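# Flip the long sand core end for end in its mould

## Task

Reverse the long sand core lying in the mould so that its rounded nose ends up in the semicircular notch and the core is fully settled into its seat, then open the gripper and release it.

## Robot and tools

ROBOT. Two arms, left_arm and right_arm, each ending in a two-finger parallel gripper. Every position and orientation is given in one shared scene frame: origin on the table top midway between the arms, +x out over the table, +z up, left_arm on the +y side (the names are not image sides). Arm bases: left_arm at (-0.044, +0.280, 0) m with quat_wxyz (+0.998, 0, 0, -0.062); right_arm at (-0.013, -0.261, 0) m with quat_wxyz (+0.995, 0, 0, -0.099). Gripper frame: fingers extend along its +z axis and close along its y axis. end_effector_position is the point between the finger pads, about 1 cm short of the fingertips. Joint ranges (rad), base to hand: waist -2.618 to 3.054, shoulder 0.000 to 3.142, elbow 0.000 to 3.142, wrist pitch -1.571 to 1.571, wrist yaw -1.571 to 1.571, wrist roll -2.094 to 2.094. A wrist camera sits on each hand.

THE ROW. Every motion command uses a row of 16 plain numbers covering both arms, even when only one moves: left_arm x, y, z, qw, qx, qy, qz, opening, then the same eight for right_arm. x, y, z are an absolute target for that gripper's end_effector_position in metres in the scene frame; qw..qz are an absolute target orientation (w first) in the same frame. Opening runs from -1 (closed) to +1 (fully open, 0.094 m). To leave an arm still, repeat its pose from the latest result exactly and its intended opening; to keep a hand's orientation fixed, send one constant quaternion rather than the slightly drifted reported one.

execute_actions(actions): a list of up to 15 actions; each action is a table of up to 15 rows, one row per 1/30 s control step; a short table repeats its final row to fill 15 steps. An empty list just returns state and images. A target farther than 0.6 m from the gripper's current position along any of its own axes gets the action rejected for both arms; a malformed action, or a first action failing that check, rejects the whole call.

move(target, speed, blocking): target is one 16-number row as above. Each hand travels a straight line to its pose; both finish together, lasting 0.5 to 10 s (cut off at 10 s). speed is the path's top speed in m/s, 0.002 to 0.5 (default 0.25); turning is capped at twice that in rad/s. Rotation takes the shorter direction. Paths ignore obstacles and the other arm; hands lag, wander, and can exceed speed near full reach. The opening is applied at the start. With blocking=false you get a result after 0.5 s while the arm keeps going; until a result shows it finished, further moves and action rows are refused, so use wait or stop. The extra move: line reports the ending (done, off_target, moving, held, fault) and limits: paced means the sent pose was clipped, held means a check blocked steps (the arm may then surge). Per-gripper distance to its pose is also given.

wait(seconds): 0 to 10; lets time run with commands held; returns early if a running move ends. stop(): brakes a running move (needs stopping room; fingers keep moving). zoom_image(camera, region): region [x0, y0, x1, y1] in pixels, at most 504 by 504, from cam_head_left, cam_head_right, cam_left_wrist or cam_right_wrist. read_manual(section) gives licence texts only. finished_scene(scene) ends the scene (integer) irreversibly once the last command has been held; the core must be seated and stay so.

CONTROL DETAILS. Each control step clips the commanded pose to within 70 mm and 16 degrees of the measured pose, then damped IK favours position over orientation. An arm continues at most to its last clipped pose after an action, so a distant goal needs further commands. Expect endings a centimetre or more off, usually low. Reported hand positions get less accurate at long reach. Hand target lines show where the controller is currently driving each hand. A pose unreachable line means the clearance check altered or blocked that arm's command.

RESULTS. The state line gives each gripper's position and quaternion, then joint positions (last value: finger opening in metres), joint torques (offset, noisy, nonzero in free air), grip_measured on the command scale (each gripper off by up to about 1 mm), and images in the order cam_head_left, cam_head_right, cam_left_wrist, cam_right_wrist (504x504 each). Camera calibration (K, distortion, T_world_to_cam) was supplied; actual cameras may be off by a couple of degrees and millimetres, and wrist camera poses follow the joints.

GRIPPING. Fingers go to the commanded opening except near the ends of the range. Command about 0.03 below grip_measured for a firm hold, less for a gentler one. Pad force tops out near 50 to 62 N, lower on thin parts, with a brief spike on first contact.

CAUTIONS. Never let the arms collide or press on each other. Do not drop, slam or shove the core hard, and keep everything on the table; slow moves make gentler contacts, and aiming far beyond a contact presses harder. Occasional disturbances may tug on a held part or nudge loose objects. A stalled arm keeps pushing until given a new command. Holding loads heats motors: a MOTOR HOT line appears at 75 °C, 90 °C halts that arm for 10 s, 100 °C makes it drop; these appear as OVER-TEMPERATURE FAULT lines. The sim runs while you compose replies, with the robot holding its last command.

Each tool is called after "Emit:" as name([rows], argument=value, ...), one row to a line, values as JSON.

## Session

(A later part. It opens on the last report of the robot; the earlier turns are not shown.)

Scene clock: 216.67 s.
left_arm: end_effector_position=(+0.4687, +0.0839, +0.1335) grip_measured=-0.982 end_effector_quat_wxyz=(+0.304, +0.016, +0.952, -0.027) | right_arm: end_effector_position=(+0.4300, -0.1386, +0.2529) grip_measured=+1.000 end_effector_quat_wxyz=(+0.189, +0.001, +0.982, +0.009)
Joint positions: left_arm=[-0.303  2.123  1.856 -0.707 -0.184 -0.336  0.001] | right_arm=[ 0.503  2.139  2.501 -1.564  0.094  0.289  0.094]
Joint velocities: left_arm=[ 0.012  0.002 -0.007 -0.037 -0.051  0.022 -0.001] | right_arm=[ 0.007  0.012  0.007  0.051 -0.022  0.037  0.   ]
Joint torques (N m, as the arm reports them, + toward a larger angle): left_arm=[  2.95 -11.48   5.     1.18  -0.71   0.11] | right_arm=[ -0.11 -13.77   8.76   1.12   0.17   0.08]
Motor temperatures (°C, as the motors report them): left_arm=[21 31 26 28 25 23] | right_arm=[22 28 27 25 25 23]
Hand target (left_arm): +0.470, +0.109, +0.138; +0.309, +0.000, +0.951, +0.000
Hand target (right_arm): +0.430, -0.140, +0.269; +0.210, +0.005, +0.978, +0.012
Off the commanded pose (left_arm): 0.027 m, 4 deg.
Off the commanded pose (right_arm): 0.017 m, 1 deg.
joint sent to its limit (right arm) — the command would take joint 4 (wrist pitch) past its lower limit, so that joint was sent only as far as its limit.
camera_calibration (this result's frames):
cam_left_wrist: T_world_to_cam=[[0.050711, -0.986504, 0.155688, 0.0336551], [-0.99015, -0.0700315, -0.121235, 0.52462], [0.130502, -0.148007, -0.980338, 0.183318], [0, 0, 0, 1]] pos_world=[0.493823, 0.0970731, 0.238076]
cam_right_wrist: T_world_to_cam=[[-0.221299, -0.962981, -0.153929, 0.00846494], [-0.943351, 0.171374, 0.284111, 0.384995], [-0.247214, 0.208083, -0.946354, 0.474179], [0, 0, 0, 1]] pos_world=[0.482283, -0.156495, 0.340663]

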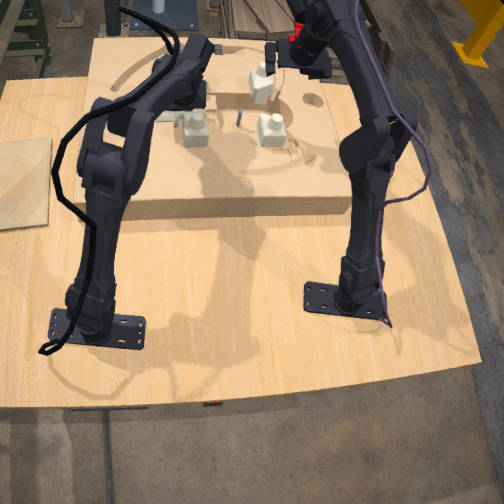

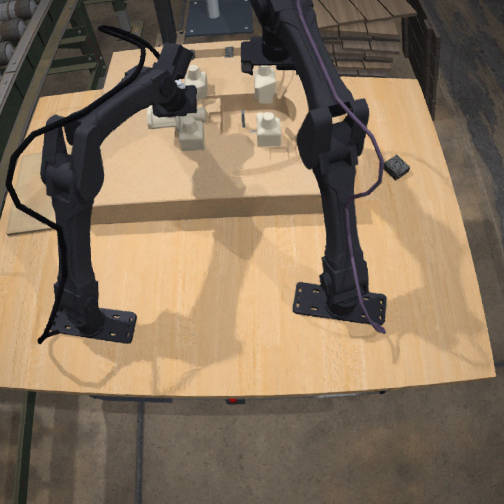

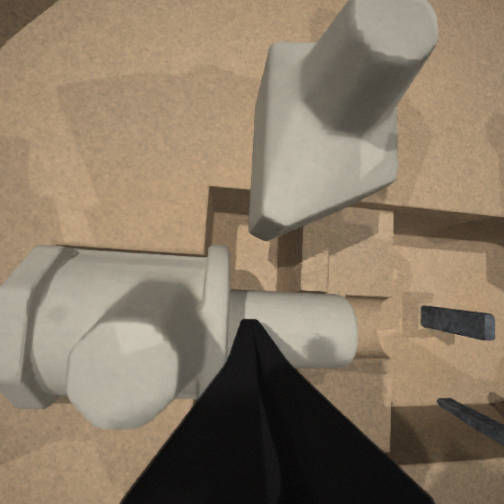

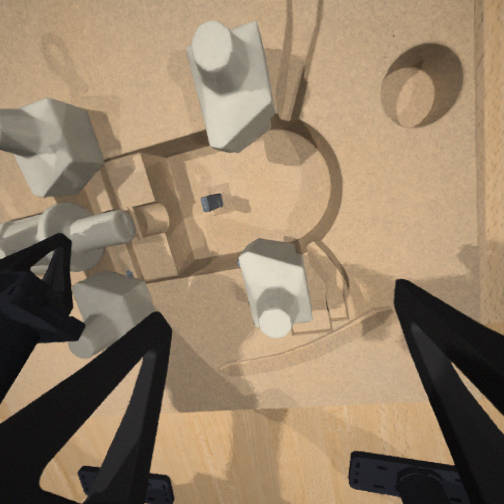

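Emit:
move(target=[0.468,0.072,0.158,0.310,0.0,0.9507,0.0,-1,0.43,-0.14,0.27,0.197,0.006,0.980,0.008,1], speed=0.05)

Emit:
move(target=[0.468,0.072,0.136,0.310,0.0,0.9507,0.0,-1,0.43,-0.14,0.27,0.197,0.006,0.980,0.008,1], speed=0.02)

Scene clock: 218.33 s.
left_arm: end_effector_position=(+0.4638, +0.0747, +0.1497) grip_measured=-0.982 end_effector_quat_wxyz=(+0.301, +0.003, +0.954, -0.001) | right_arm: end_effector_position=(+0.4300, -0.1386, +0.2529) grip_measured=+1.000 end_effector_quat_wxyz=(+0.189, +0.001, +0.982, +0.009)
Joint positions: left_arm=[-0.346  2.156  1.982 -0.837 -0.258 -0.389  0.001] | right_arm=[ 0.503  2.139  2.501 -1.564  0.094  0.289  0.094]
Joint velocities: left_arm=[-0.002  0.002  0.022  0.037  0.022 -0.051 -0.   ] | right_arm=[-0.022 -0.017 -0.012 -0.037  0.007  0.081  0.   ]
Joint torques (N m, as the arm reports them, + toward a larger angle): left_arm=[-0.65 -9.7   9.73  1.13 -0.34 -0.08] | right_arm=[  0.16 -13.9    8.98   1.1    0.15   0.09]
Motor temperatures (°C, as the motors report them): left_arm=[21 31 26 28 25 23] | right_arm=[22 28 27 25 25 23]
Hand target (left_arm): +0.467, +0.072, +0.158; +0.310, -0.000, +0.951, -0.001
Hand target (right_arm): +0.430, -0.140, +0.269; +0.210, +0.005, +0.978, +0.012
Off the commanded pose (left_arm): 0.010 m, 1 deg.
Off the commanded pose (right_arm): 0.017 m, 1 deg.
joint sent to its limit (right arm) — the command would take joint 4 (wrist pitch) past its lower limit, so that joint was sent only as far as its limit.
move: off_target (right_arm)
camera_calibration (this result's frames):
cam_left_wrist: T_world_to_cam=[[0.0922161, -0.989199, 0.113938, 0.00947779], [-0.987482, -0.105556, -0.117207, 0.521881], [0.127968, -0.101704, -0.98655, 0.19713], [0, 0, 0, 1]] pos_world=[0.489247, 0.084512, 0.254567]
cam_right_wrist: T_world_to_cam=[[-0.221299, -0.962981, -0.153929, 0.00846494], [-0.943351, 0.171374, 0.284111, 0.384995], [-0.247214, 0.208083, -0.946354, 0.474179], [0, 0, 0, 1]] pos_world=[0.482283, -0.156495, 0.340663]

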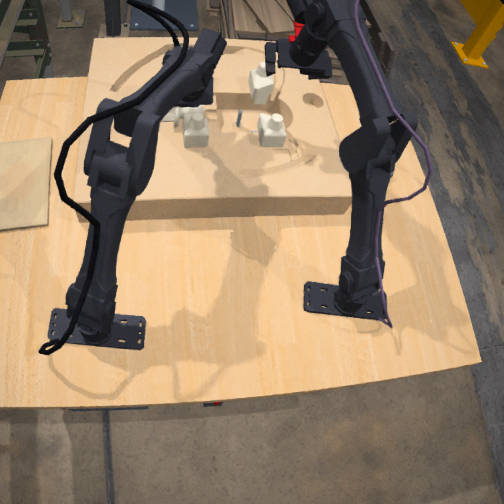

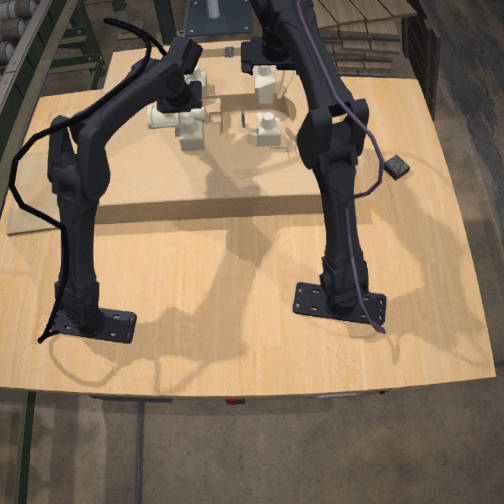

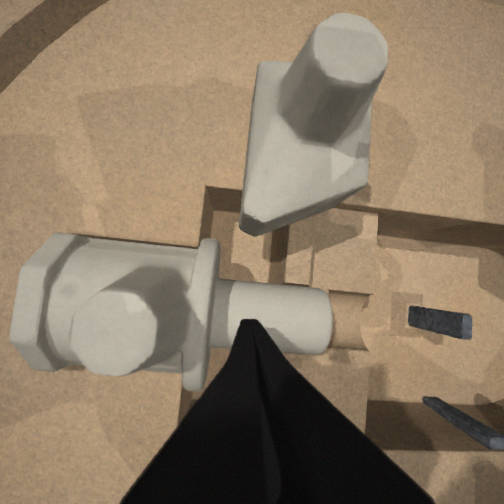

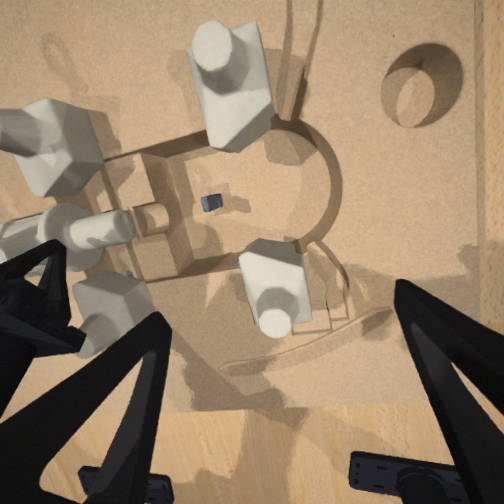

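Scene clock: 219.40 s.
left_arm: end_effector_position=(+0.4683, +0.0727, +0.1429) grip_measured=-0.982 end_effector_quat_wxyz=(+0.310, +0.001, +0.951, -0.005) | right_arm: end_effector_position=(+0.4300, -0.1386, +0.2529) grip_measured=+1.000 end_effector_quat_wxyz=(+0.189, +0.001, +0.982, +0.009)
Joint positions: left_arm=[-0.346  2.156  1.943 -0.776 -0.26  -0.389  0.001] | right_arm=[ 0.503  2.139  2.501 -1.564  0.094  0.289  0.094]
Joint velocities: left_arm=[-0.002 -0.007 -0.002 -0.022  0.007 -0.11  -0.002] | right_arm=[-0.012  0.002 -0.002 -0.081  0.022 -0.007  0.   ]
Joint torques (N m, as the arm reports them, + toward a larger angle): left_arm=[-0.57 -9.73  5.47  1.35 -0.29 -0.08] | right_arm=[  0.03 -13.95   8.88   1.17   0.15   0.1 ]
Motor temperatures (°C, as the motors report them): left_arm=[21 31 26 28 25 23] | right_arm=[22 28 27 25 25 23]
Hand target (left_arm): +0.468, +0.072, +0.136; +0.310, +0.000, +0.951, +0.000
Hand target (right_arm): +0.430, -0.140, +0.269; +0.210, +0.005, +0.978, +0.012
Off the commanded pose (left_arm): 0.007 m, 1 deg.
Off the commanded pose (right_arm): 0.017 m, 1 deg.
joint sent to its limit (right arm) — the command would take joint 4 (wrist pitch) past its lower limit, so that joint was sent only as far as its limit.
move: off_target (right_arm)
camera_calibration (this result's frames):
cam_left_wrist: T_world_to_cam=[[0.0906082, -0.988068, 0.124549, 0.00701013], [-0.984818, -0.107491, -0.136302, 0.526966], [0.148063, -0.110308, -0.982807, 0.180367], [0, 0, 0, 1]] pos_world=[0.491625, 0.0834667, 0.248219]
cam_right_wrist: T_world_to_cam=[[-0.221299, -0.962981, -0.153929, 0.00846494], [-0.943351, 0.171374, 0.284111, 0.384995], [-0.247214, 0.208083, -0.946354, 0.474179], [0, 0, 0, 1]] pos_world=[0.482283, -0.156495, 0.340663]

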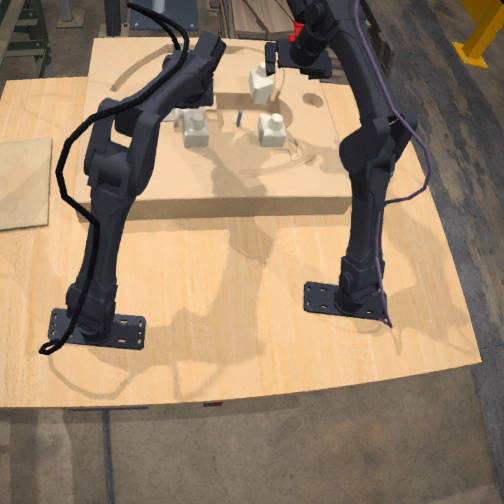

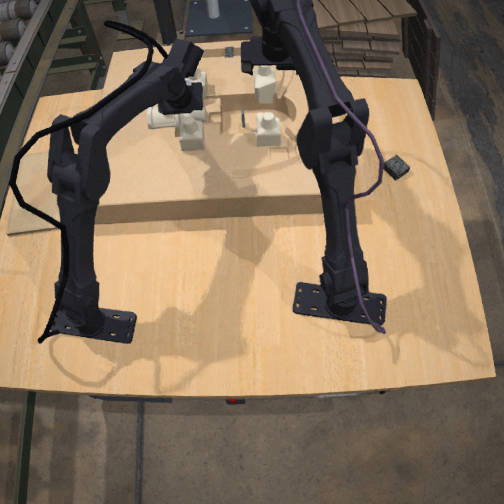

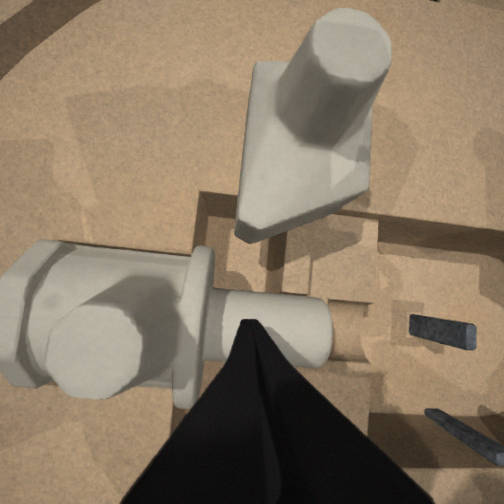

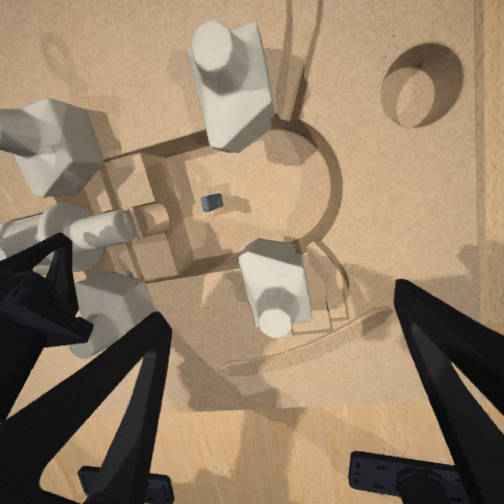

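Emit:
move(target=[0.468,0.05,0.185,0.1908,0.0,0.9816,0.0,-1,0.43,-0.14,0.27,0.197,0.006,0.980,0.008,1], speed=0.08)

Scene clock: 222.87 s.
left_arm: end_effector_position=(+0.4672, +0.0563, +0.1773) grip_measured=-0.982 end_effector_quat_wxyz=(+0.233, +0.002, +0.972, -0.018) | right_arm: end_effector_position=(+0.4300, -0.1386, +0.2529) grip_measured=+1.000 end_effector_quat_wxyz=(+0.189, +0.001, +0.982, +0.009)
Joint positions: left_arm=[-0.346  2.54   2.848 -1.439 -0.173 -0.425  0.001] | right_arm=[ 0.503  2.139  2.501 -1.564  0.094  0.289  0.094]
Joint velocities: left_arm=[-0.002 -0.007  0.002 -0.022  0.037  0.007  0.   ] | right_arm=[ 0.027 -0.007 -0.012 -0.081 -0.007 -0.037  0.   ]
Joint torques (N m, as the arm reports them, + toward a larger angle): left_arm=[ -0.99 -11.08   8.52   0.96  -0.11  -0.08] | right_arm=[  0.09 -13.9    8.84   1.11   0.12   0.09]
Motor temperatures (°C, as the motors report them): left_arm=[21 31 26 28 25 23] | right_arm=[22 28 27 25 25 23]
Hand target (left_arm): +0.466, +0.051, +0.184; +0.240, +0.004, +0.971, -0.024
Hand target (right_arm): +0.430, -0.140, +0.269; +0.210, +0.005, +0.978, +0.012
Off the commanded pose (left_arm): 0.010 m, 5 deg.
Off the commanded pose (right_arm): 0.017 m, 1 deg.
elbow stopped short (left arm): the move would have taken joint 3 (elbow) straighter than the controller allows; a more bent joint 3 avoids this.
joint sent to its limit (right arm) — the command would take joint 4 (wrist pitch) past its lower limit, so that joint was sent only as far as its limit.
move: off_target (left_arm, right_arm)
camera_calibration (this result's frames):
cam_left_wrist: T_world_to_cam=[[0.0998922, -0.986256, 0.131611, -0.0190101], [-0.99492, -0.0973526, 0.0256073, 0.504261], [-0.0124427, -0.1335, -0.990971, 0.290262], [0, 0, 0, 1]] pos_world=[0.50721, 0.0690924, 0.27723]
cam_right_wrist: T_world_to_cam=[[-0.221299, -0.962981, -0.153929, 0.00846494], [-0.943351, 0.171374, 0.284111, 0.384995], [-0.247214, 0.208083, -0.946354, 0.474179], [0, 0, 0, 1]] pos_world=[0.482283, -0.156495, 0.340663]

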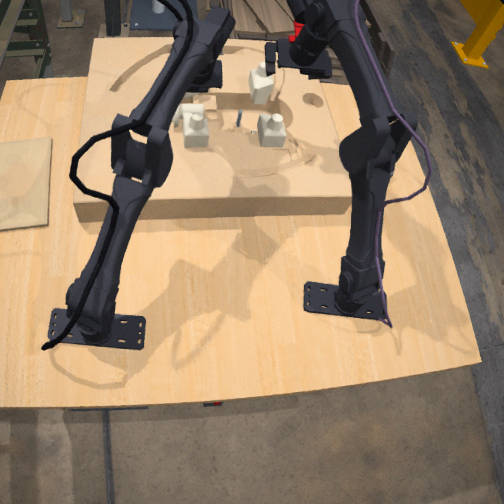

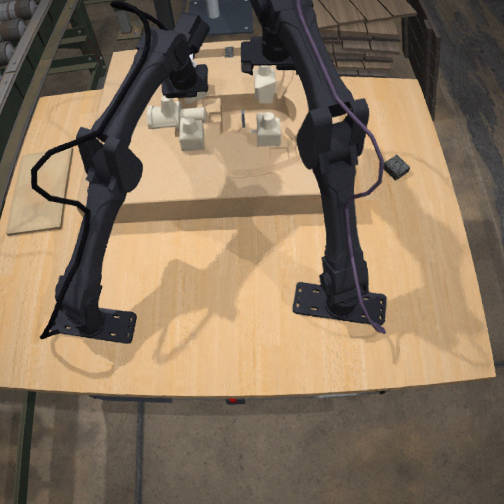

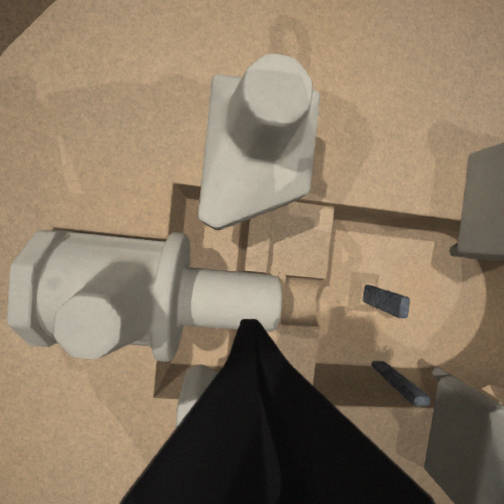

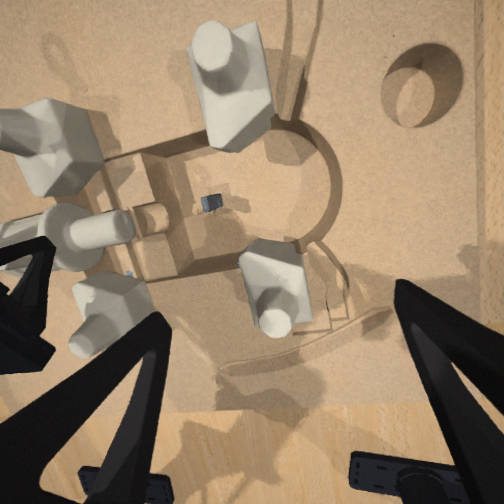

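Emit:
move(target=[0.469,0.052,0.15,0.2334,0.0,0.9724,0.0,-1,0.43,-0.14,0.27,0.197,0.006,0.980,0.008,1], speed=0.04)

Scene clock: 224.63 s.
left_arm: end_effector_position=(+0.4696, +0.0520, +0.1353) grip_measured=-0.982 end_effector_quat_wxyz=(+0.216, +0.002, +0.976, +0.003) | right_arm: end_effector_position=(+0.4300, -0.1386, +0.2529) grip_measured=+1.000 end_effector_quat_wxyz=(+0.189, +0.001, +0.982, +0.009)
Joint positions: left_arm=[-0.359  2.497  2.598 -1.284 -0.201 -0.438  0.001] | right_arm=[ 0.503  2.139  2.501 -1.564  0.094  0.289  0.094]
Joint velocities: left_arm=[ 0.002  0.007 -0.002 -0.051 -0.037 -0.066  0.   ] | right_arm=[-0.017 -0.017 -0.007  0.007  0.022 -0.022  0.   ]
Joint torques (N m, as the arm reports them, + toward a larger angle): left_arm=[ -0.42 -13.71   4.81   1.09  -0.32  -0.05] | right_arm=[  0.01 -13.96   8.95   1.12   0.16   0.09]
Motor temperatures (°C, as the motors report them): left_arm=[21 31 26 28 25 23] | right_arm=[22 28 27 25 25 23]
Hand target (left_arm): +0.470, +0.052, +0.150; +0.232, -0.000, +0.973, +0.000
Hand target (right_arm): +0.430, -0.140, +0.269; +0.210, +0.005, +0.978, +0.012
Off the commanded pose (left_arm): 0.015 m, 2 deg.
Off the commanded pose (right_arm): 0.017 m, 1 deg.
joint sent to its limit (right arm) — the command would take joint 4 (wrist pitch) past its lower limit, so that joint was sent only as far as its limit.
move: off_target (left_arm, right_arm)
camera_calibration (this result's frames):
cam_left_wrist: T_world_to_cam=[[0.11277, -0.989766, 0.0874431, -0.0179312], [-0.992549, -0.108124, 0.0561756, 0.5026], [-0.0461461, -0.0931265, -0.994584, 0.262248], [0, 0, 0, 1]] pos_world=[0.512979, 0.0610175, 0.234162]
cam_right_wrist: T_world_to_cam=[[-0.221299, -0.962981, -0.153929, 0.00846494], [-0.943351, 0.171374, 0.284111, 0.384995], [-0.247214, 0.208083, -0.946354, 0.474179], [0, 0, 0, 1]] pos_world=[0.482283, -0.156495, 0.340663]

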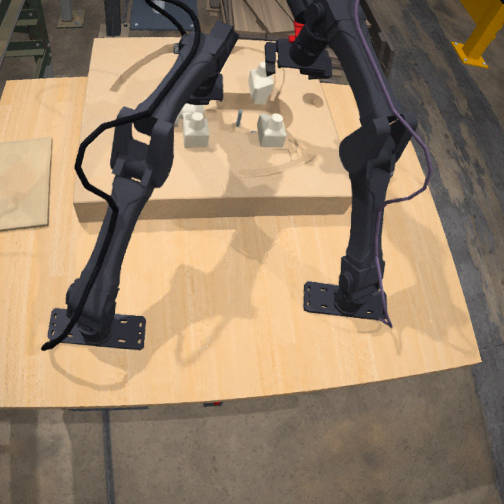

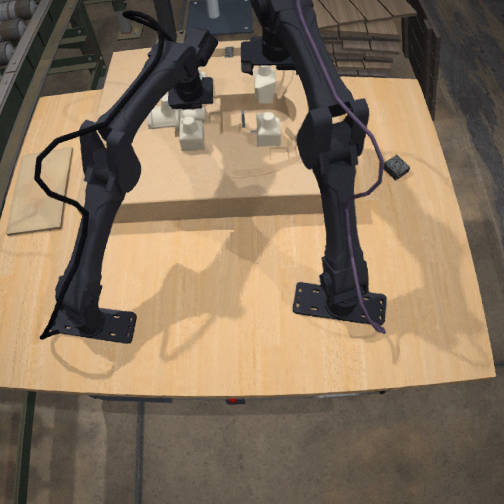

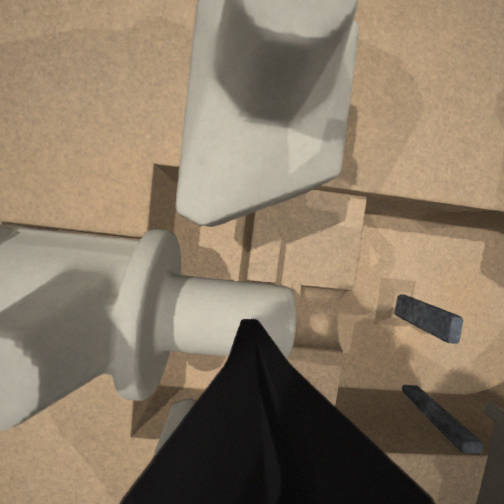

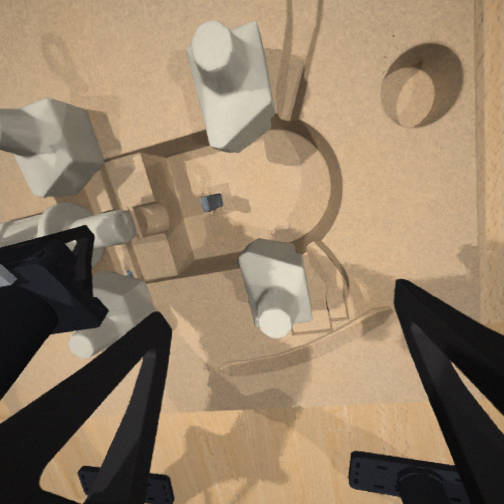

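Emit:
zoom_image(camera="cam_left_wrist", region=[230, 250, 370, 370])

Region (230, 250, 370, 370) of cam_left_wrist's 504x504 image, scaled by 3.600, with more detail than that image has; it fills the top 432 rows of this view, and the rest is white.

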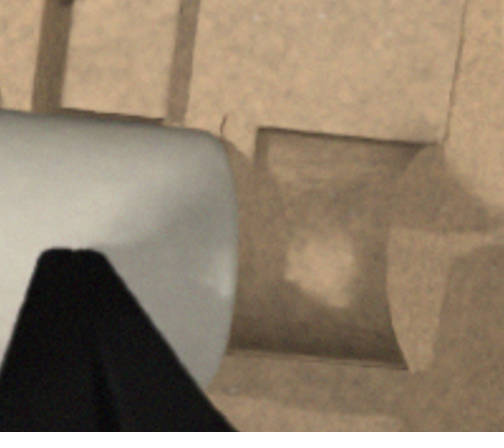

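Emit:
execute_actions([
  [[0.469,0.052,0.149,0.2334,0.0,0.9724,0.0,-1,0.43,-0.14,0.27,0.197,0.006,0.980,0.008,1],[0.469,0.052,0.148,0.2334,0.0,0.9724,0.0,-1,0.43,-0.14,0.27,0.197,0.006,0.980,0.008,1],[0.469,0.052,0.147,0.2334,0.0,0.9724,0.0,-1,0.43,-0.14,0.27,0.197,0.006,0.980,0.008,1],[0.469,0.052,0.146,0.2334,0.0,0.9724,0.0,-1,0.43,-0.14,0.27,0.197,0.006,0.980,0.008,1],[0.469,0.052,0.145,0.2334,0.0,0.9724,0.0,-1,0.43,-0.14,0.27,0.197,0.006,0.980,0.008,1],[0.469,0.052,0.144,0.2334,0.0,0.9724,0.0,-1,0.43,-0.14,0.27,0.197,0.006,0.980,0.008,1],[0.469,0.052,0.143,0.2334,0.0,0.9724,0.0,-1,0.43,-0.14,0.27,0.197,0.006,0.980,0.008,1],[0.469,0.052,0.142,0.2334,0.0,0.9724,0.0,-1,0.43,-0.14,0.27,0.197,0.006,0.980,0.008,1],[0.469,0.052,0.141,0.2334,0.0,0.9724,0.0,-1,0.43,-0.14,0.27,0.197,0.006,0.980,0.008,1],[0.469,0.052,0.140,0.2334,0.0,0.9724,0.0,-1,0.43,-0.14,0.27,0.197,0.006,0.980,0.008,1],[0.469,0.052,0.139,0.2334,0.0,0.9724,0.0,-1,0.43,-0.14,0.27,0.197,0.006,0.980,0.008,1],[0.469,0.052,0.138,0.2334,0.0,0.9724,0.0,-1,0.43,-0.14,0.27,0.197,0.006,0.980,0.008,1],[0.469,0.052,0.137,0.2334,0.0,0.9724,0.0,-1,0.43,-0.14,0.27,0.197,0.006,0.980,0.008,1],[0.469,0.052,0.136,0.2334,0.0,0.9724,0.0,-1,0.43,-0.14,0.27,0.197,0.006,0.980,0.008,1],[0.469,0.052,0.135,0.2334,0.0,0.9724,0.0,-1,0.43,-0.14,0.27,0.197,0.006,0.980,0.008,1]],
  [[0.469,0.052,0.135,0.2334,0.0,0.9724,0.0,-1,0.43,-0.14,0.27,0.197,0.006,0.980,0.008,1]],
])

Emit:
zoom_image(camera="cam_right_wrist", region=[100, 195, 180, 255])

Scene clock: 226.50 s.
left_arm: end_effector_position=(+0.4693, +0.0525, +0.1287) grip_measured=-0.982 end_effector_quat_wxyz=(+0.224, +0.001, +0.975, +0.001) | right_arm: end_effector_position=(+0.4300, -0.1386, +0.2529) grip_measured=+1.000 end_effector_quat_wxyz=(+0.189, +0.001, +0.982, +0.009)
Joint positions: left_arm=[-0.36   2.431  2.443 -1.178 -0.204 -0.438  0.001] | right_arm=[ 0.503  2.139  2.501 -1.564  0.094  0.289  0.094]
Joint velocities: left_arm=[-0.002 -0.012 -0.007  0.037 -0.037 -0.022 -0.   ] | right_arm=[-0.002  0.017 -0.002  0.037  0.007 -0.022  0.   ]
Joint torques (N m, as the arm reports them, + toward a larger angle): left_arm=[ -0.4  -12.67   4.33   1.12  -0.25  -0.05] | right_arm=[  0.19 -13.83   8.85   1.13   0.17   0.07]
Motor temperatures (°C, as the motors report them): left_arm=[21 32 26 28 25 23] | right_arm=[22 28 27 25 25 23]
Hand target (left_arm): +0.469, +0.052, +0.135; +0.233, -0.000, +0.972, +0.000
Hand target (right_arm): +0.430, -0.140, +0.269; +0.210, +0.005, +0.978, +0.012
Off the commanded pose (left_arm): 0.006 m, 1 deg.
Off the commanded pose (right_arm): 0.017 m, 1 deg.
joint sent to its limit (right arm) — the command would take joint 4 (wrist pitch) past its lower limit, so that joint was sent only as far as its limit.
camera_calibration (this result's frames):
cam_left_wrist: T_world_to_cam=[[0.112253, -0.989223, 0.0940036, -0.0173916], [-0.993222, -0.108828, 0.0408123, 0.505096], [-0.0301422, -0.0979478, -0.994735, 0.248549], [0, 0, 0, 1]] pos_world=[0.511117, 0.0621095, 0.228261]
cam_right_wrist: T_world_to_cam=[[-0.221299, -0.962981, -0.153929, 0.00846494], [-0.943351, 0.171374, 0.284111, 0.384995], [-0.247214, 0.208083, -0.946354, 0.474179], [0, 0, 0, 1]] pos_world=[0.482283, -0.156495, 0.340663]

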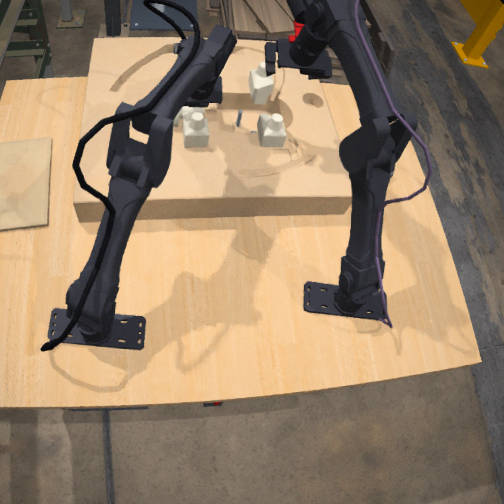

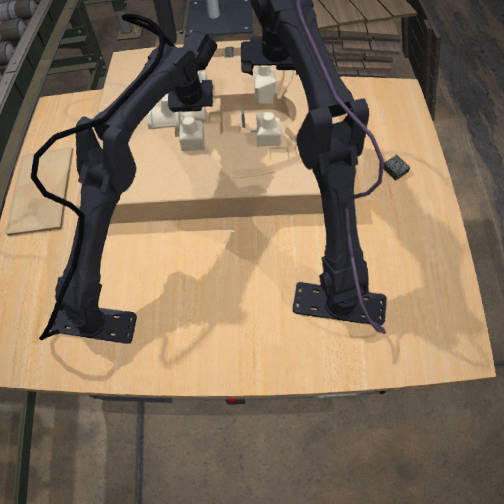

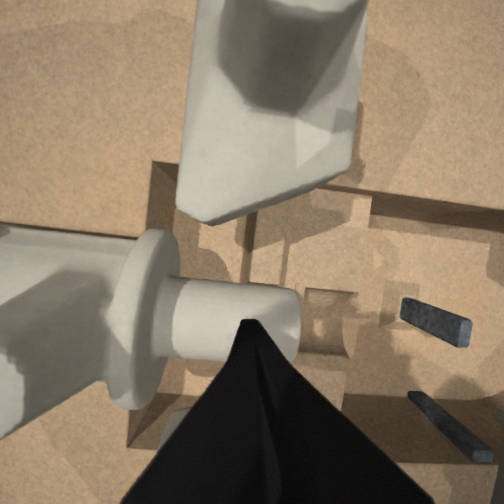

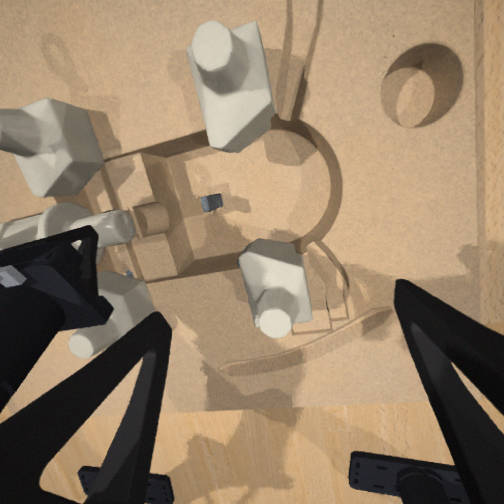

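Region (100, 195, 180, 255) of cam_right_wrist's 504x504 image, scaled by 6.300, with more detail than that image has; it fills the top 378 rows of this view, and the rest is white.

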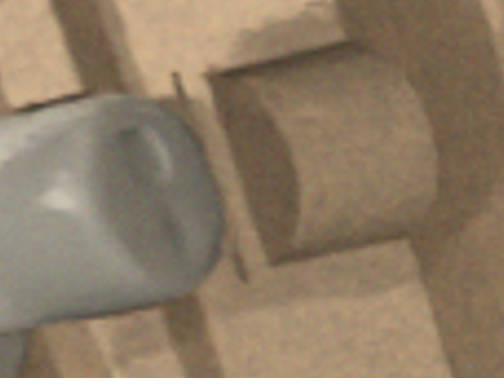

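Emit:
execute_actions([
  [[0.469,0.0525,0.134,0.2334,0.0,0.9724,0.0,-1,0.43,-0.14,0.27,0.197,0.006,0.980,0.008,1],[0.469,0.053,0.133,0.2334,0.0,0.9724,0.0,-1,0.43,-0.14,0.27,0.197,0.006,0.980,0.008,1],[0.469,0.0535,0.132,0.2334,0.0,0.9724,0.0,-1,0.43,-0.14,0.27,0.197,0.006,0.980,0.008,1],[0.469,0.054,0.131,0.2334,0.0,0.9724,0.0,-1,0.43,-0.14,0.27,0.197,0.006,0.980,0.008,1],[0.469,0.0545,0.130,0.2334,0.0,0.9724,0.0,-1,0.43,-0.14,0.27,0.197,0.006,0.980,0.008,1],[0.469,0.055,0.129,0.2334,0.0,0.9724,0.0,-1,0.43,-0.14,0.27,0.197,0.006,0.980,0.008,1],[0.469,0.0555,0.128,0.2334,0.0,0.9724,0.0,-1,0.43,-0.14,0.27,0.197,0.006,0.980,0.008,1],[0.469,0.056,0.127,0.2334,0.0,0.9724,0.0,-1,0.43,-0.14,0.27,0.197,0.006,0.980,0.008,1],[0.469,0.0565,0.126,0.2334,0.0,0.9724,0.0,-1,0.43,-0.14,0.27,0.197,0.006,0.980,0.008,1],[0.469,0.057,0.125,0.2334,0.0,0.9724,0.0,-1,0.43,-0.14,0.27,0.197,0.006,0.980,0.008,1],[0.469,0.0575,0.124,0.2334,0.0,0.9724,0.0,-1,0.43,-0.14,0.27,0.197,0.006,0.980,0.008,1],[0.469,0.058,0.123,0.2334,0.0,0.9724,0.0,-1,0.43,-0.14,0.27,0.197,0.006,0.980,0.008,1],[0.469,0.0585,0.122,0.2334,0.0,0.9724,0.0,-1,0.43,-0.14,0.27,0.197,0.006,0.980,0.008,1],[0.469,0.059,0.121,0.2334,0.0,0.9724,0.0,-1,0.43,-0.14,0.27,0.197,0.006,0.980,0.008,1],[0.469,0.0595,0.120,0.2334,0.0,0.9724,0.0,-1,0.43,-0.14,0.27,0.197,0.006,0.980,0.008,1]],
  [[0.469,0.0595,0.120,0.2334,0.0,0.9724,0.0,-1,0.43,-0.14,0.27,0.197,0.006,0.980,0.008,1]],
])

Emit:
zoom_image(camera="cam_right_wrist", region=[100, 195, 180, 255])

Scene clock: 228.20 s.
left_arm: end_effector_position=(+0.4703, +0.0522, +0.1284) grip_measured=-0.982 end_effector_quat_wxyz=(+0.241, +0.001, +0.970, -0.007) | right_arm: end_effector_position=(+0.4300, -0.1386, +0.2529) grip_measured=+1.000 end_effector_quat_wxyz=(+0.189, +0.001, +0.982, +0.009)
Joint positions: left_arm=[-0.36   2.365  2.307 -1.067 -0.206 -0.434  0.001] | right_arm=[ 0.503  2.139  2.501 -1.564  0.094  0.289  0.094]
Joint velocities: left_arm=[-0.007 -0.022 -0.007 -0.007 -0.037 -0.022 -0.   ] | right_arm=[-0.017  0.012 -0.017 -0.081 -0.095  0.007  0.   ]
Joint torques (N m, as the arm reports them, + toward a larger angle): left_arm=[  0.91 -11.45   3.93   1.13  -0.15   0.09] | right_arm=[  0.23 -13.85   8.98   1.15   0.12   0.08]
Motor temperatures (°C, as the motors report them): left_arm=[21 32 26 28 25 23] | right_arm=[22 28 27 25 25 23]
Hand target (left_arm): +0.469, +0.059, +0.120; +0.233, +0.000, +0.972, +0.000
Hand target (right_arm): +0.430, -0.140, +0.269; +0.210, +0.005, +0.978, +0.012
Off the commanded pose (left_arm): 0.011 m, 1 deg.
Off the commanded pose (right_arm): 0.017 m, 1 deg.
joint sent to its limit (right arm) — the command would take joint 4 (wrist pitch) past its lower limit, so that joint was sent only as far as its limit.
camera_calibration (this result's frames):
cam_left_wrist: T_world_to_cam=[[0.105245, -0.987921, 0.113734, -0.0170457], [-0.99443, -0.1052, 0.00641489, 0.51083], [0.00562743, -0.113776, -0.99349, 0.232028], [0, 0, 0, 1]] pos_world=[0.508474, 0.0632986, 0.229179]
cam_right_wrist: T_world_to_cam=[[-0.221299, -0.962981, -0.153929, 0.00846494], [-0.943351, 0.171374, 0.284111, 0.384995], [-0.247214, 0.208083, -0.946354, 0.474179], [0, 0, 0, 1]] pos_world=[0.482283, -0.156495, 0.340663]

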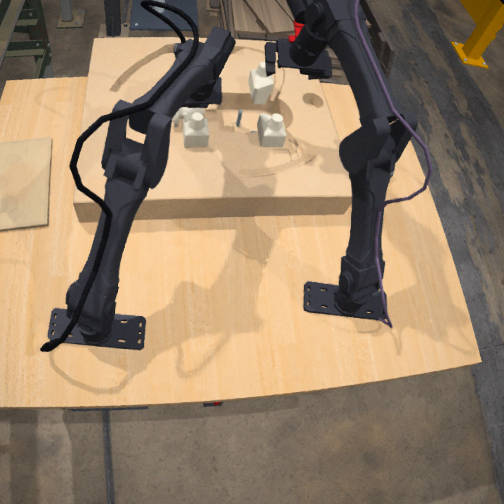

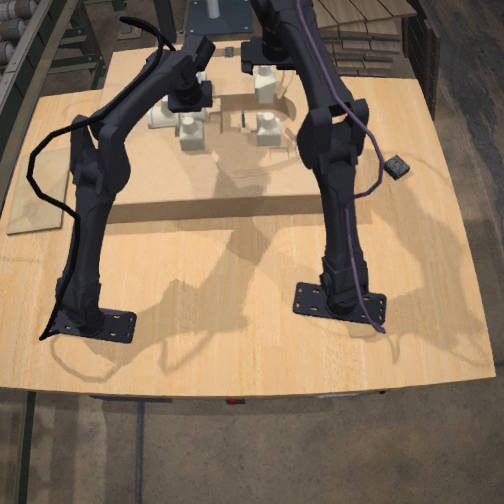

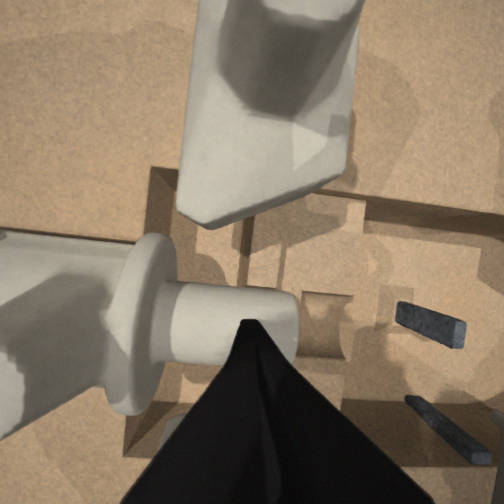

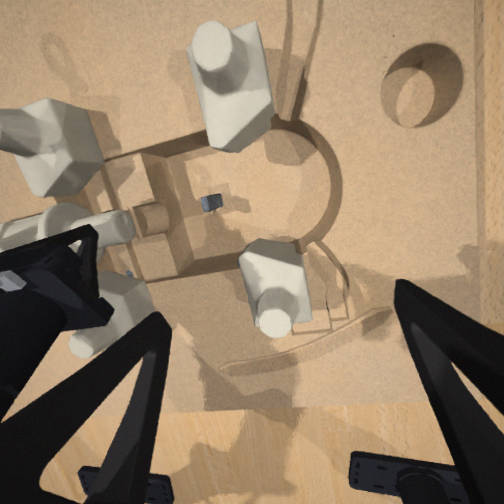

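Region (100, 195, 180, 255) of cam_right_wrist's 504x504 image, scaled by 6.300, with more detail than that image has; it fills the top 378 rows of this view, and the rest is white.

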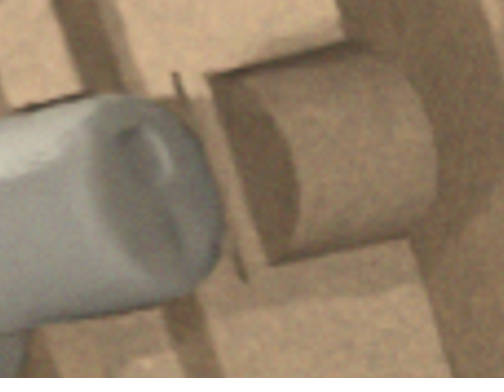

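Emit:
execute_actions(actions=[])

Scene clock: 229.10 s.
left_arm: end_effector_position=(+0.4703, +0.0522, +0.1284) grip_measured=-0.982 end_effector_quat_wxyz=(+0.241, +0.001, +0.970, -0.007) | right_arm: end_effector_position=(+0.4300, -0.1386, +0.2529) grip_measured=+1.000 end_effector_quat_wxyz=(+0.189, +0.001, +0.982, +0.009)
Joint positions: left_arm=[-0.36   2.365  2.307 -1.067 -0.206 -0.434  0.001] | right_arm=[ 0.503  2.139  2.501 -1.564  0.094  0.289  0.094]
Joint velocities: left_arm=[-0.002  0.007 -0.017 -0.007 -0.037  0.007  0.   ] | right_arm=[-0.002  0.007 -0.017  0.051  0.007 -0.022  0.   ]
Joint torques (N m, as the arm reports them, + toward a larger angle): left_arm=[  0.93 -11.42   3.83   1.09  -0.19   0.02] | right_arm=[  0.06 -13.74   8.96   1.15   0.16   0.09]
Motor temperatures (°C, as the motors report them): left_arm=[21 32 26 27 25 23] | right_arm=[22 28 27 25 25 23]
Hand target (left_arm): +0.469, +0.059, +0.120; +0.233, -0.000, +0.972, +0.000
Hand target (right_arm): +0.430, -0.140, +0.269; +0.210, +0.005, +0.978, +0.012
Off the commanded pose (left_arm): 0.011 m, 1 deg.
Off the commanded pose (right_arm): 0.017 m, 1 deg.
camera_calibration (this result's frames):
cam_left_wrist: T_world_to_cam=[[0.105245, -0.987921, 0.113734, -0.0170457], [-0.99443, -0.1052, 0.00641489, 0.51083], [0.00562743, -0.113776, -0.99349, 0.232028], [0, 0, 0, 1]] pos_world=[0.508474, 0.0632986, 0.229179]
cam_right_wrist: T_world_to_cam=[[-0.221299, -0.962981, -0.153929, 0.00846494], [-0.943351, 0.171374, 0.284111, 0.384995], [-0.247214, 0.208083, -0.946354, 0.474179], [0, 0, 0, 1]] pos_world=[0.482283, -0.156495, 0.340663]

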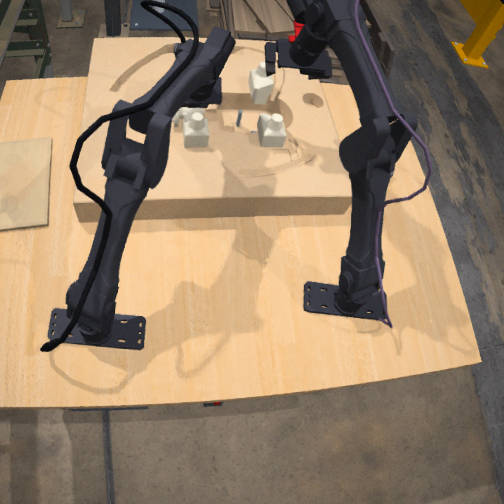

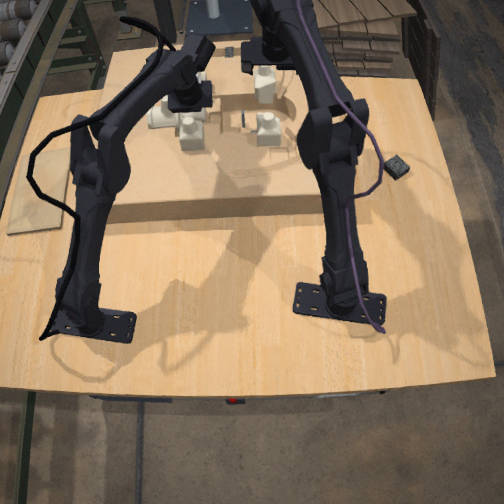

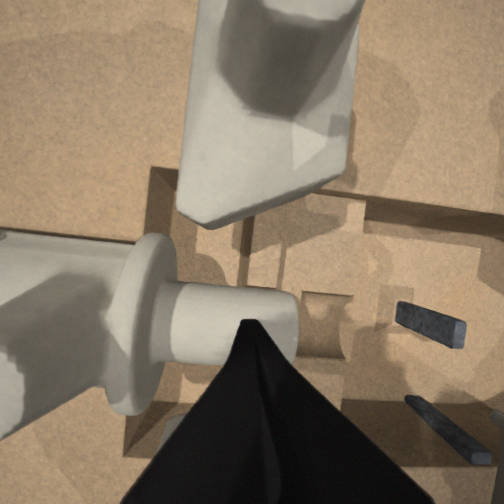

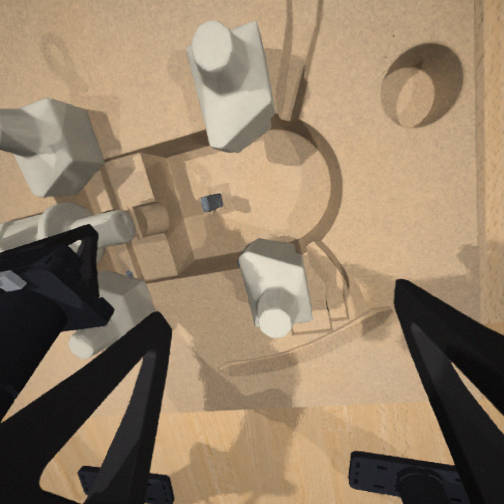

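Emit:
zoom_image(camera="cam_right_wrist", region=[40, 140, 240, 300])

Emit:
zoom_image(camera="cam_left_wrist", region=[200, 200, 400, 400])

Region (40, 140, 240, 300) of cam_right_wrist's 504x504 image, scaled by 2.520, with more detail than that image has; it fills the top 403 rows of this view, and the rest is white.

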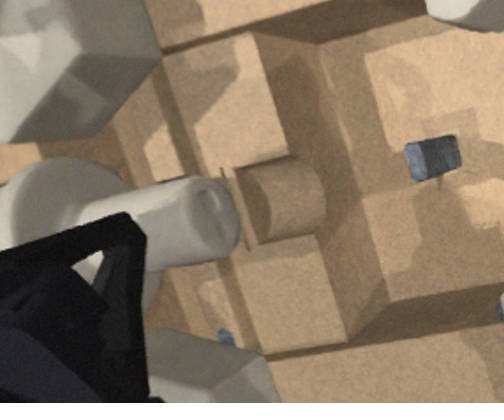

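Region (200, 200, 400, 400) of cam_left_wrist's 504x504 image, scaled by 2.520, with more detail than that image has.

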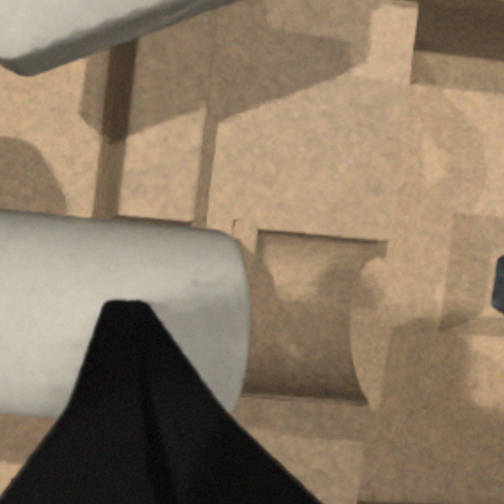

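Emit:
execute_actions([
  [[0.469,0.0595,0.118,0.2334,0,0.9724,0,-1,0.43,-0.14,0.27,0.197,0.006,0.980,0.008,1],[0.469,0.0595,0.116,0.2334,0,0.9724,0,-1,0.43,-0.14,0.27,0.197,0.006,0.980,0.008,1],[0.469,0.0595,0.114,0.2334,0,0.9724,0,-1,0.43,-0.14,0.27,0.197,0.006,0.980,0.008,1],[0.469,0.0595,0.112,0.2334,0,0.9724,0,-1,0.43,-0.14,0.27,0.197,0.006,0.980,0.008,1],[0.469,0.0595,0.110,0.2334,0,0.9724,0,-1,0.43,-0.14,0.27,0.197,0.006,0.980,0.008,1],[0.469,0.0595,0.108,0.2334,0,0.9724,0,-1,0.43,-0.14,0.27,0.197,0.006,0.980,0.008,1],[0.469,0.0595,0.106,0.2334,0,0.9724,0,-1,0.43,-0.14,0.27,0.197,0.006,0.980,0.008,1],[0.469,0.0595,0.104,0.2334,0,0.9724,0,-1,0.43,-0.14,0.27,0.197,0.006,0.980,0.008,1],[0.469,0.0595,0.102,0.2334,0,0.9724,0,-1,0.43,-0.14,0.27,0.197,0.006,0.980,0.008,1],[0.469,0.0595,0.100,0.2334,0,0.9724,0,-1,0.43,-0.14,0.27,0.197,0.006,0.980,0.008,1]],
  [[0.469,0.0595,0.100,0.2334,0,0.9724,0,-1,0.43,-0.14,0.27,0.197,0.006,0.980,0.008,1]],
])

Emit:
zoom_image(camera="cam_right_wrist", region=[40, 140, 240, 300])

Scene clock: 234.07 s.
left_arm: end_effector_position=(+0.4803, +0.0511, +0.1274) grip_measured=-0.982 end_effector_quat_wxyz=(+0.271, -0.005, +0.962, -0.018) | right_arm: end_effector_position=(+0.4300, -0.1386, +0.2529) grip_measured=+1.000 end_effector_quat_wxyz=(+0.189, +0.001, +0.982, +0.009)
Joint positions: left_arm=[-0.356  2.327  2.206 -0.938 -0.214 -0.434  0.001] | right_arm=[ 0.503  2.139  2.501 -1.564  0.094  0.289  0.094]
Joint velocities: left_arm=[-0.012 -0.002 -0.017 -0.022  0.007 -0.007 -0.001] | right_arm=[-0.002 -0.007  0.007 -0.007  0.022 -0.007  0.   ]
Joint torques (N m, as the arm reports them, + toward a larger angle): left_arm=[ 0.59 -9.74  4.26  0.88 -0.02  0.03] | right_arm=[  0.24 -13.79   9.01   1.13   0.18   0.07]
Motor temperatures (°C, as the motors report them): left_arm=[21 32 26 27 25 23] | right_arm=[22 29 27 25 25 23]
Hand target (left_arm): +0.469, +0.059, +0.101; +0.233, -0.001, +0.972, -0.001
Hand target (right_arm): +0.430, -0.140, +0.269; +0.210, +0.005, +0.978, +0.012
Off the commanded pose (left_arm): 0.031 m, 5 deg.
Off the commanded pose (right_arm): 0.017 m, 1 deg.
joint sent to its limit (right arm) — the command would take joint 4 (wrist pitch) past its lower limit, so that joint was sent only as far as its limit.
camera_calibration (this result's frames):
cam_left_wrist: T_world_to_cam=[[0.104624, -0.983983, 0.144333, -0.0229642], [-0.992174, -0.113219, -0.0526588, 0.527482], [0.0681565, -0.137694, -0.988127, 0.20136], [0, 0, 0, 1]] pos_world=[0.512033, 0.0648506, 0.23006]
cam_right_wrist: T_world_to_cam=[[-0.221299, -0.962981, -0.153929, 0.00846494], [-0.943351, 0.171374, 0.284111, 0.384995], [-0.247214, 0.208083, -0.946354, 0.474179], [0, 0, 0, 1]] pos_world=[0.482283, -0.156495, 0.340663]

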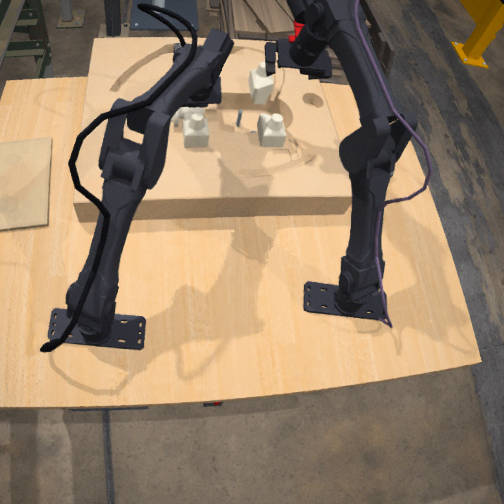

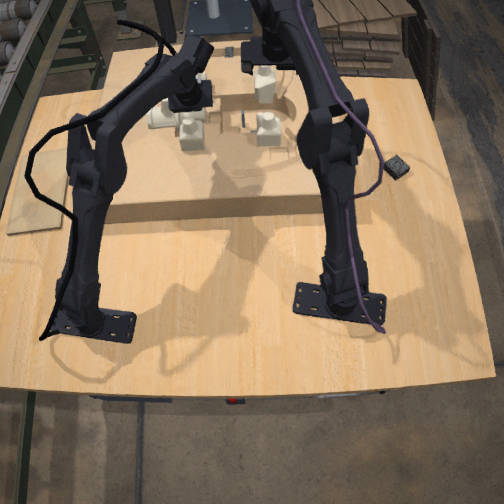

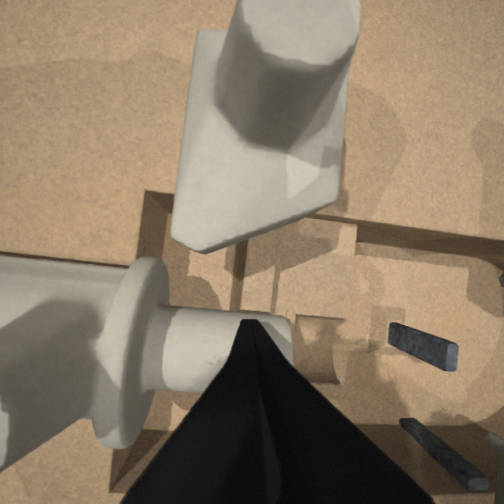

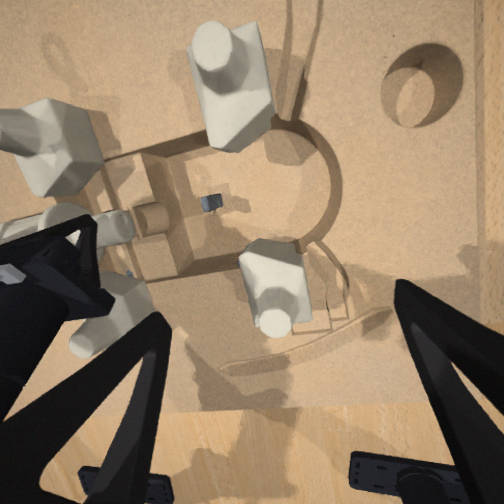

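Region (40, 140, 240, 300) of cam_right_wrist's 504x504 image, scaled by 2.520, with more detail than that image has; it fills the top 403 rows of this view, and the rest is white.

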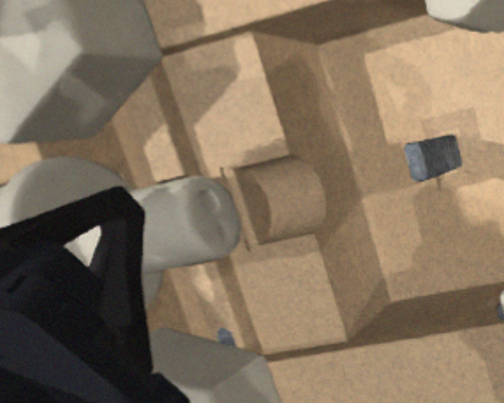

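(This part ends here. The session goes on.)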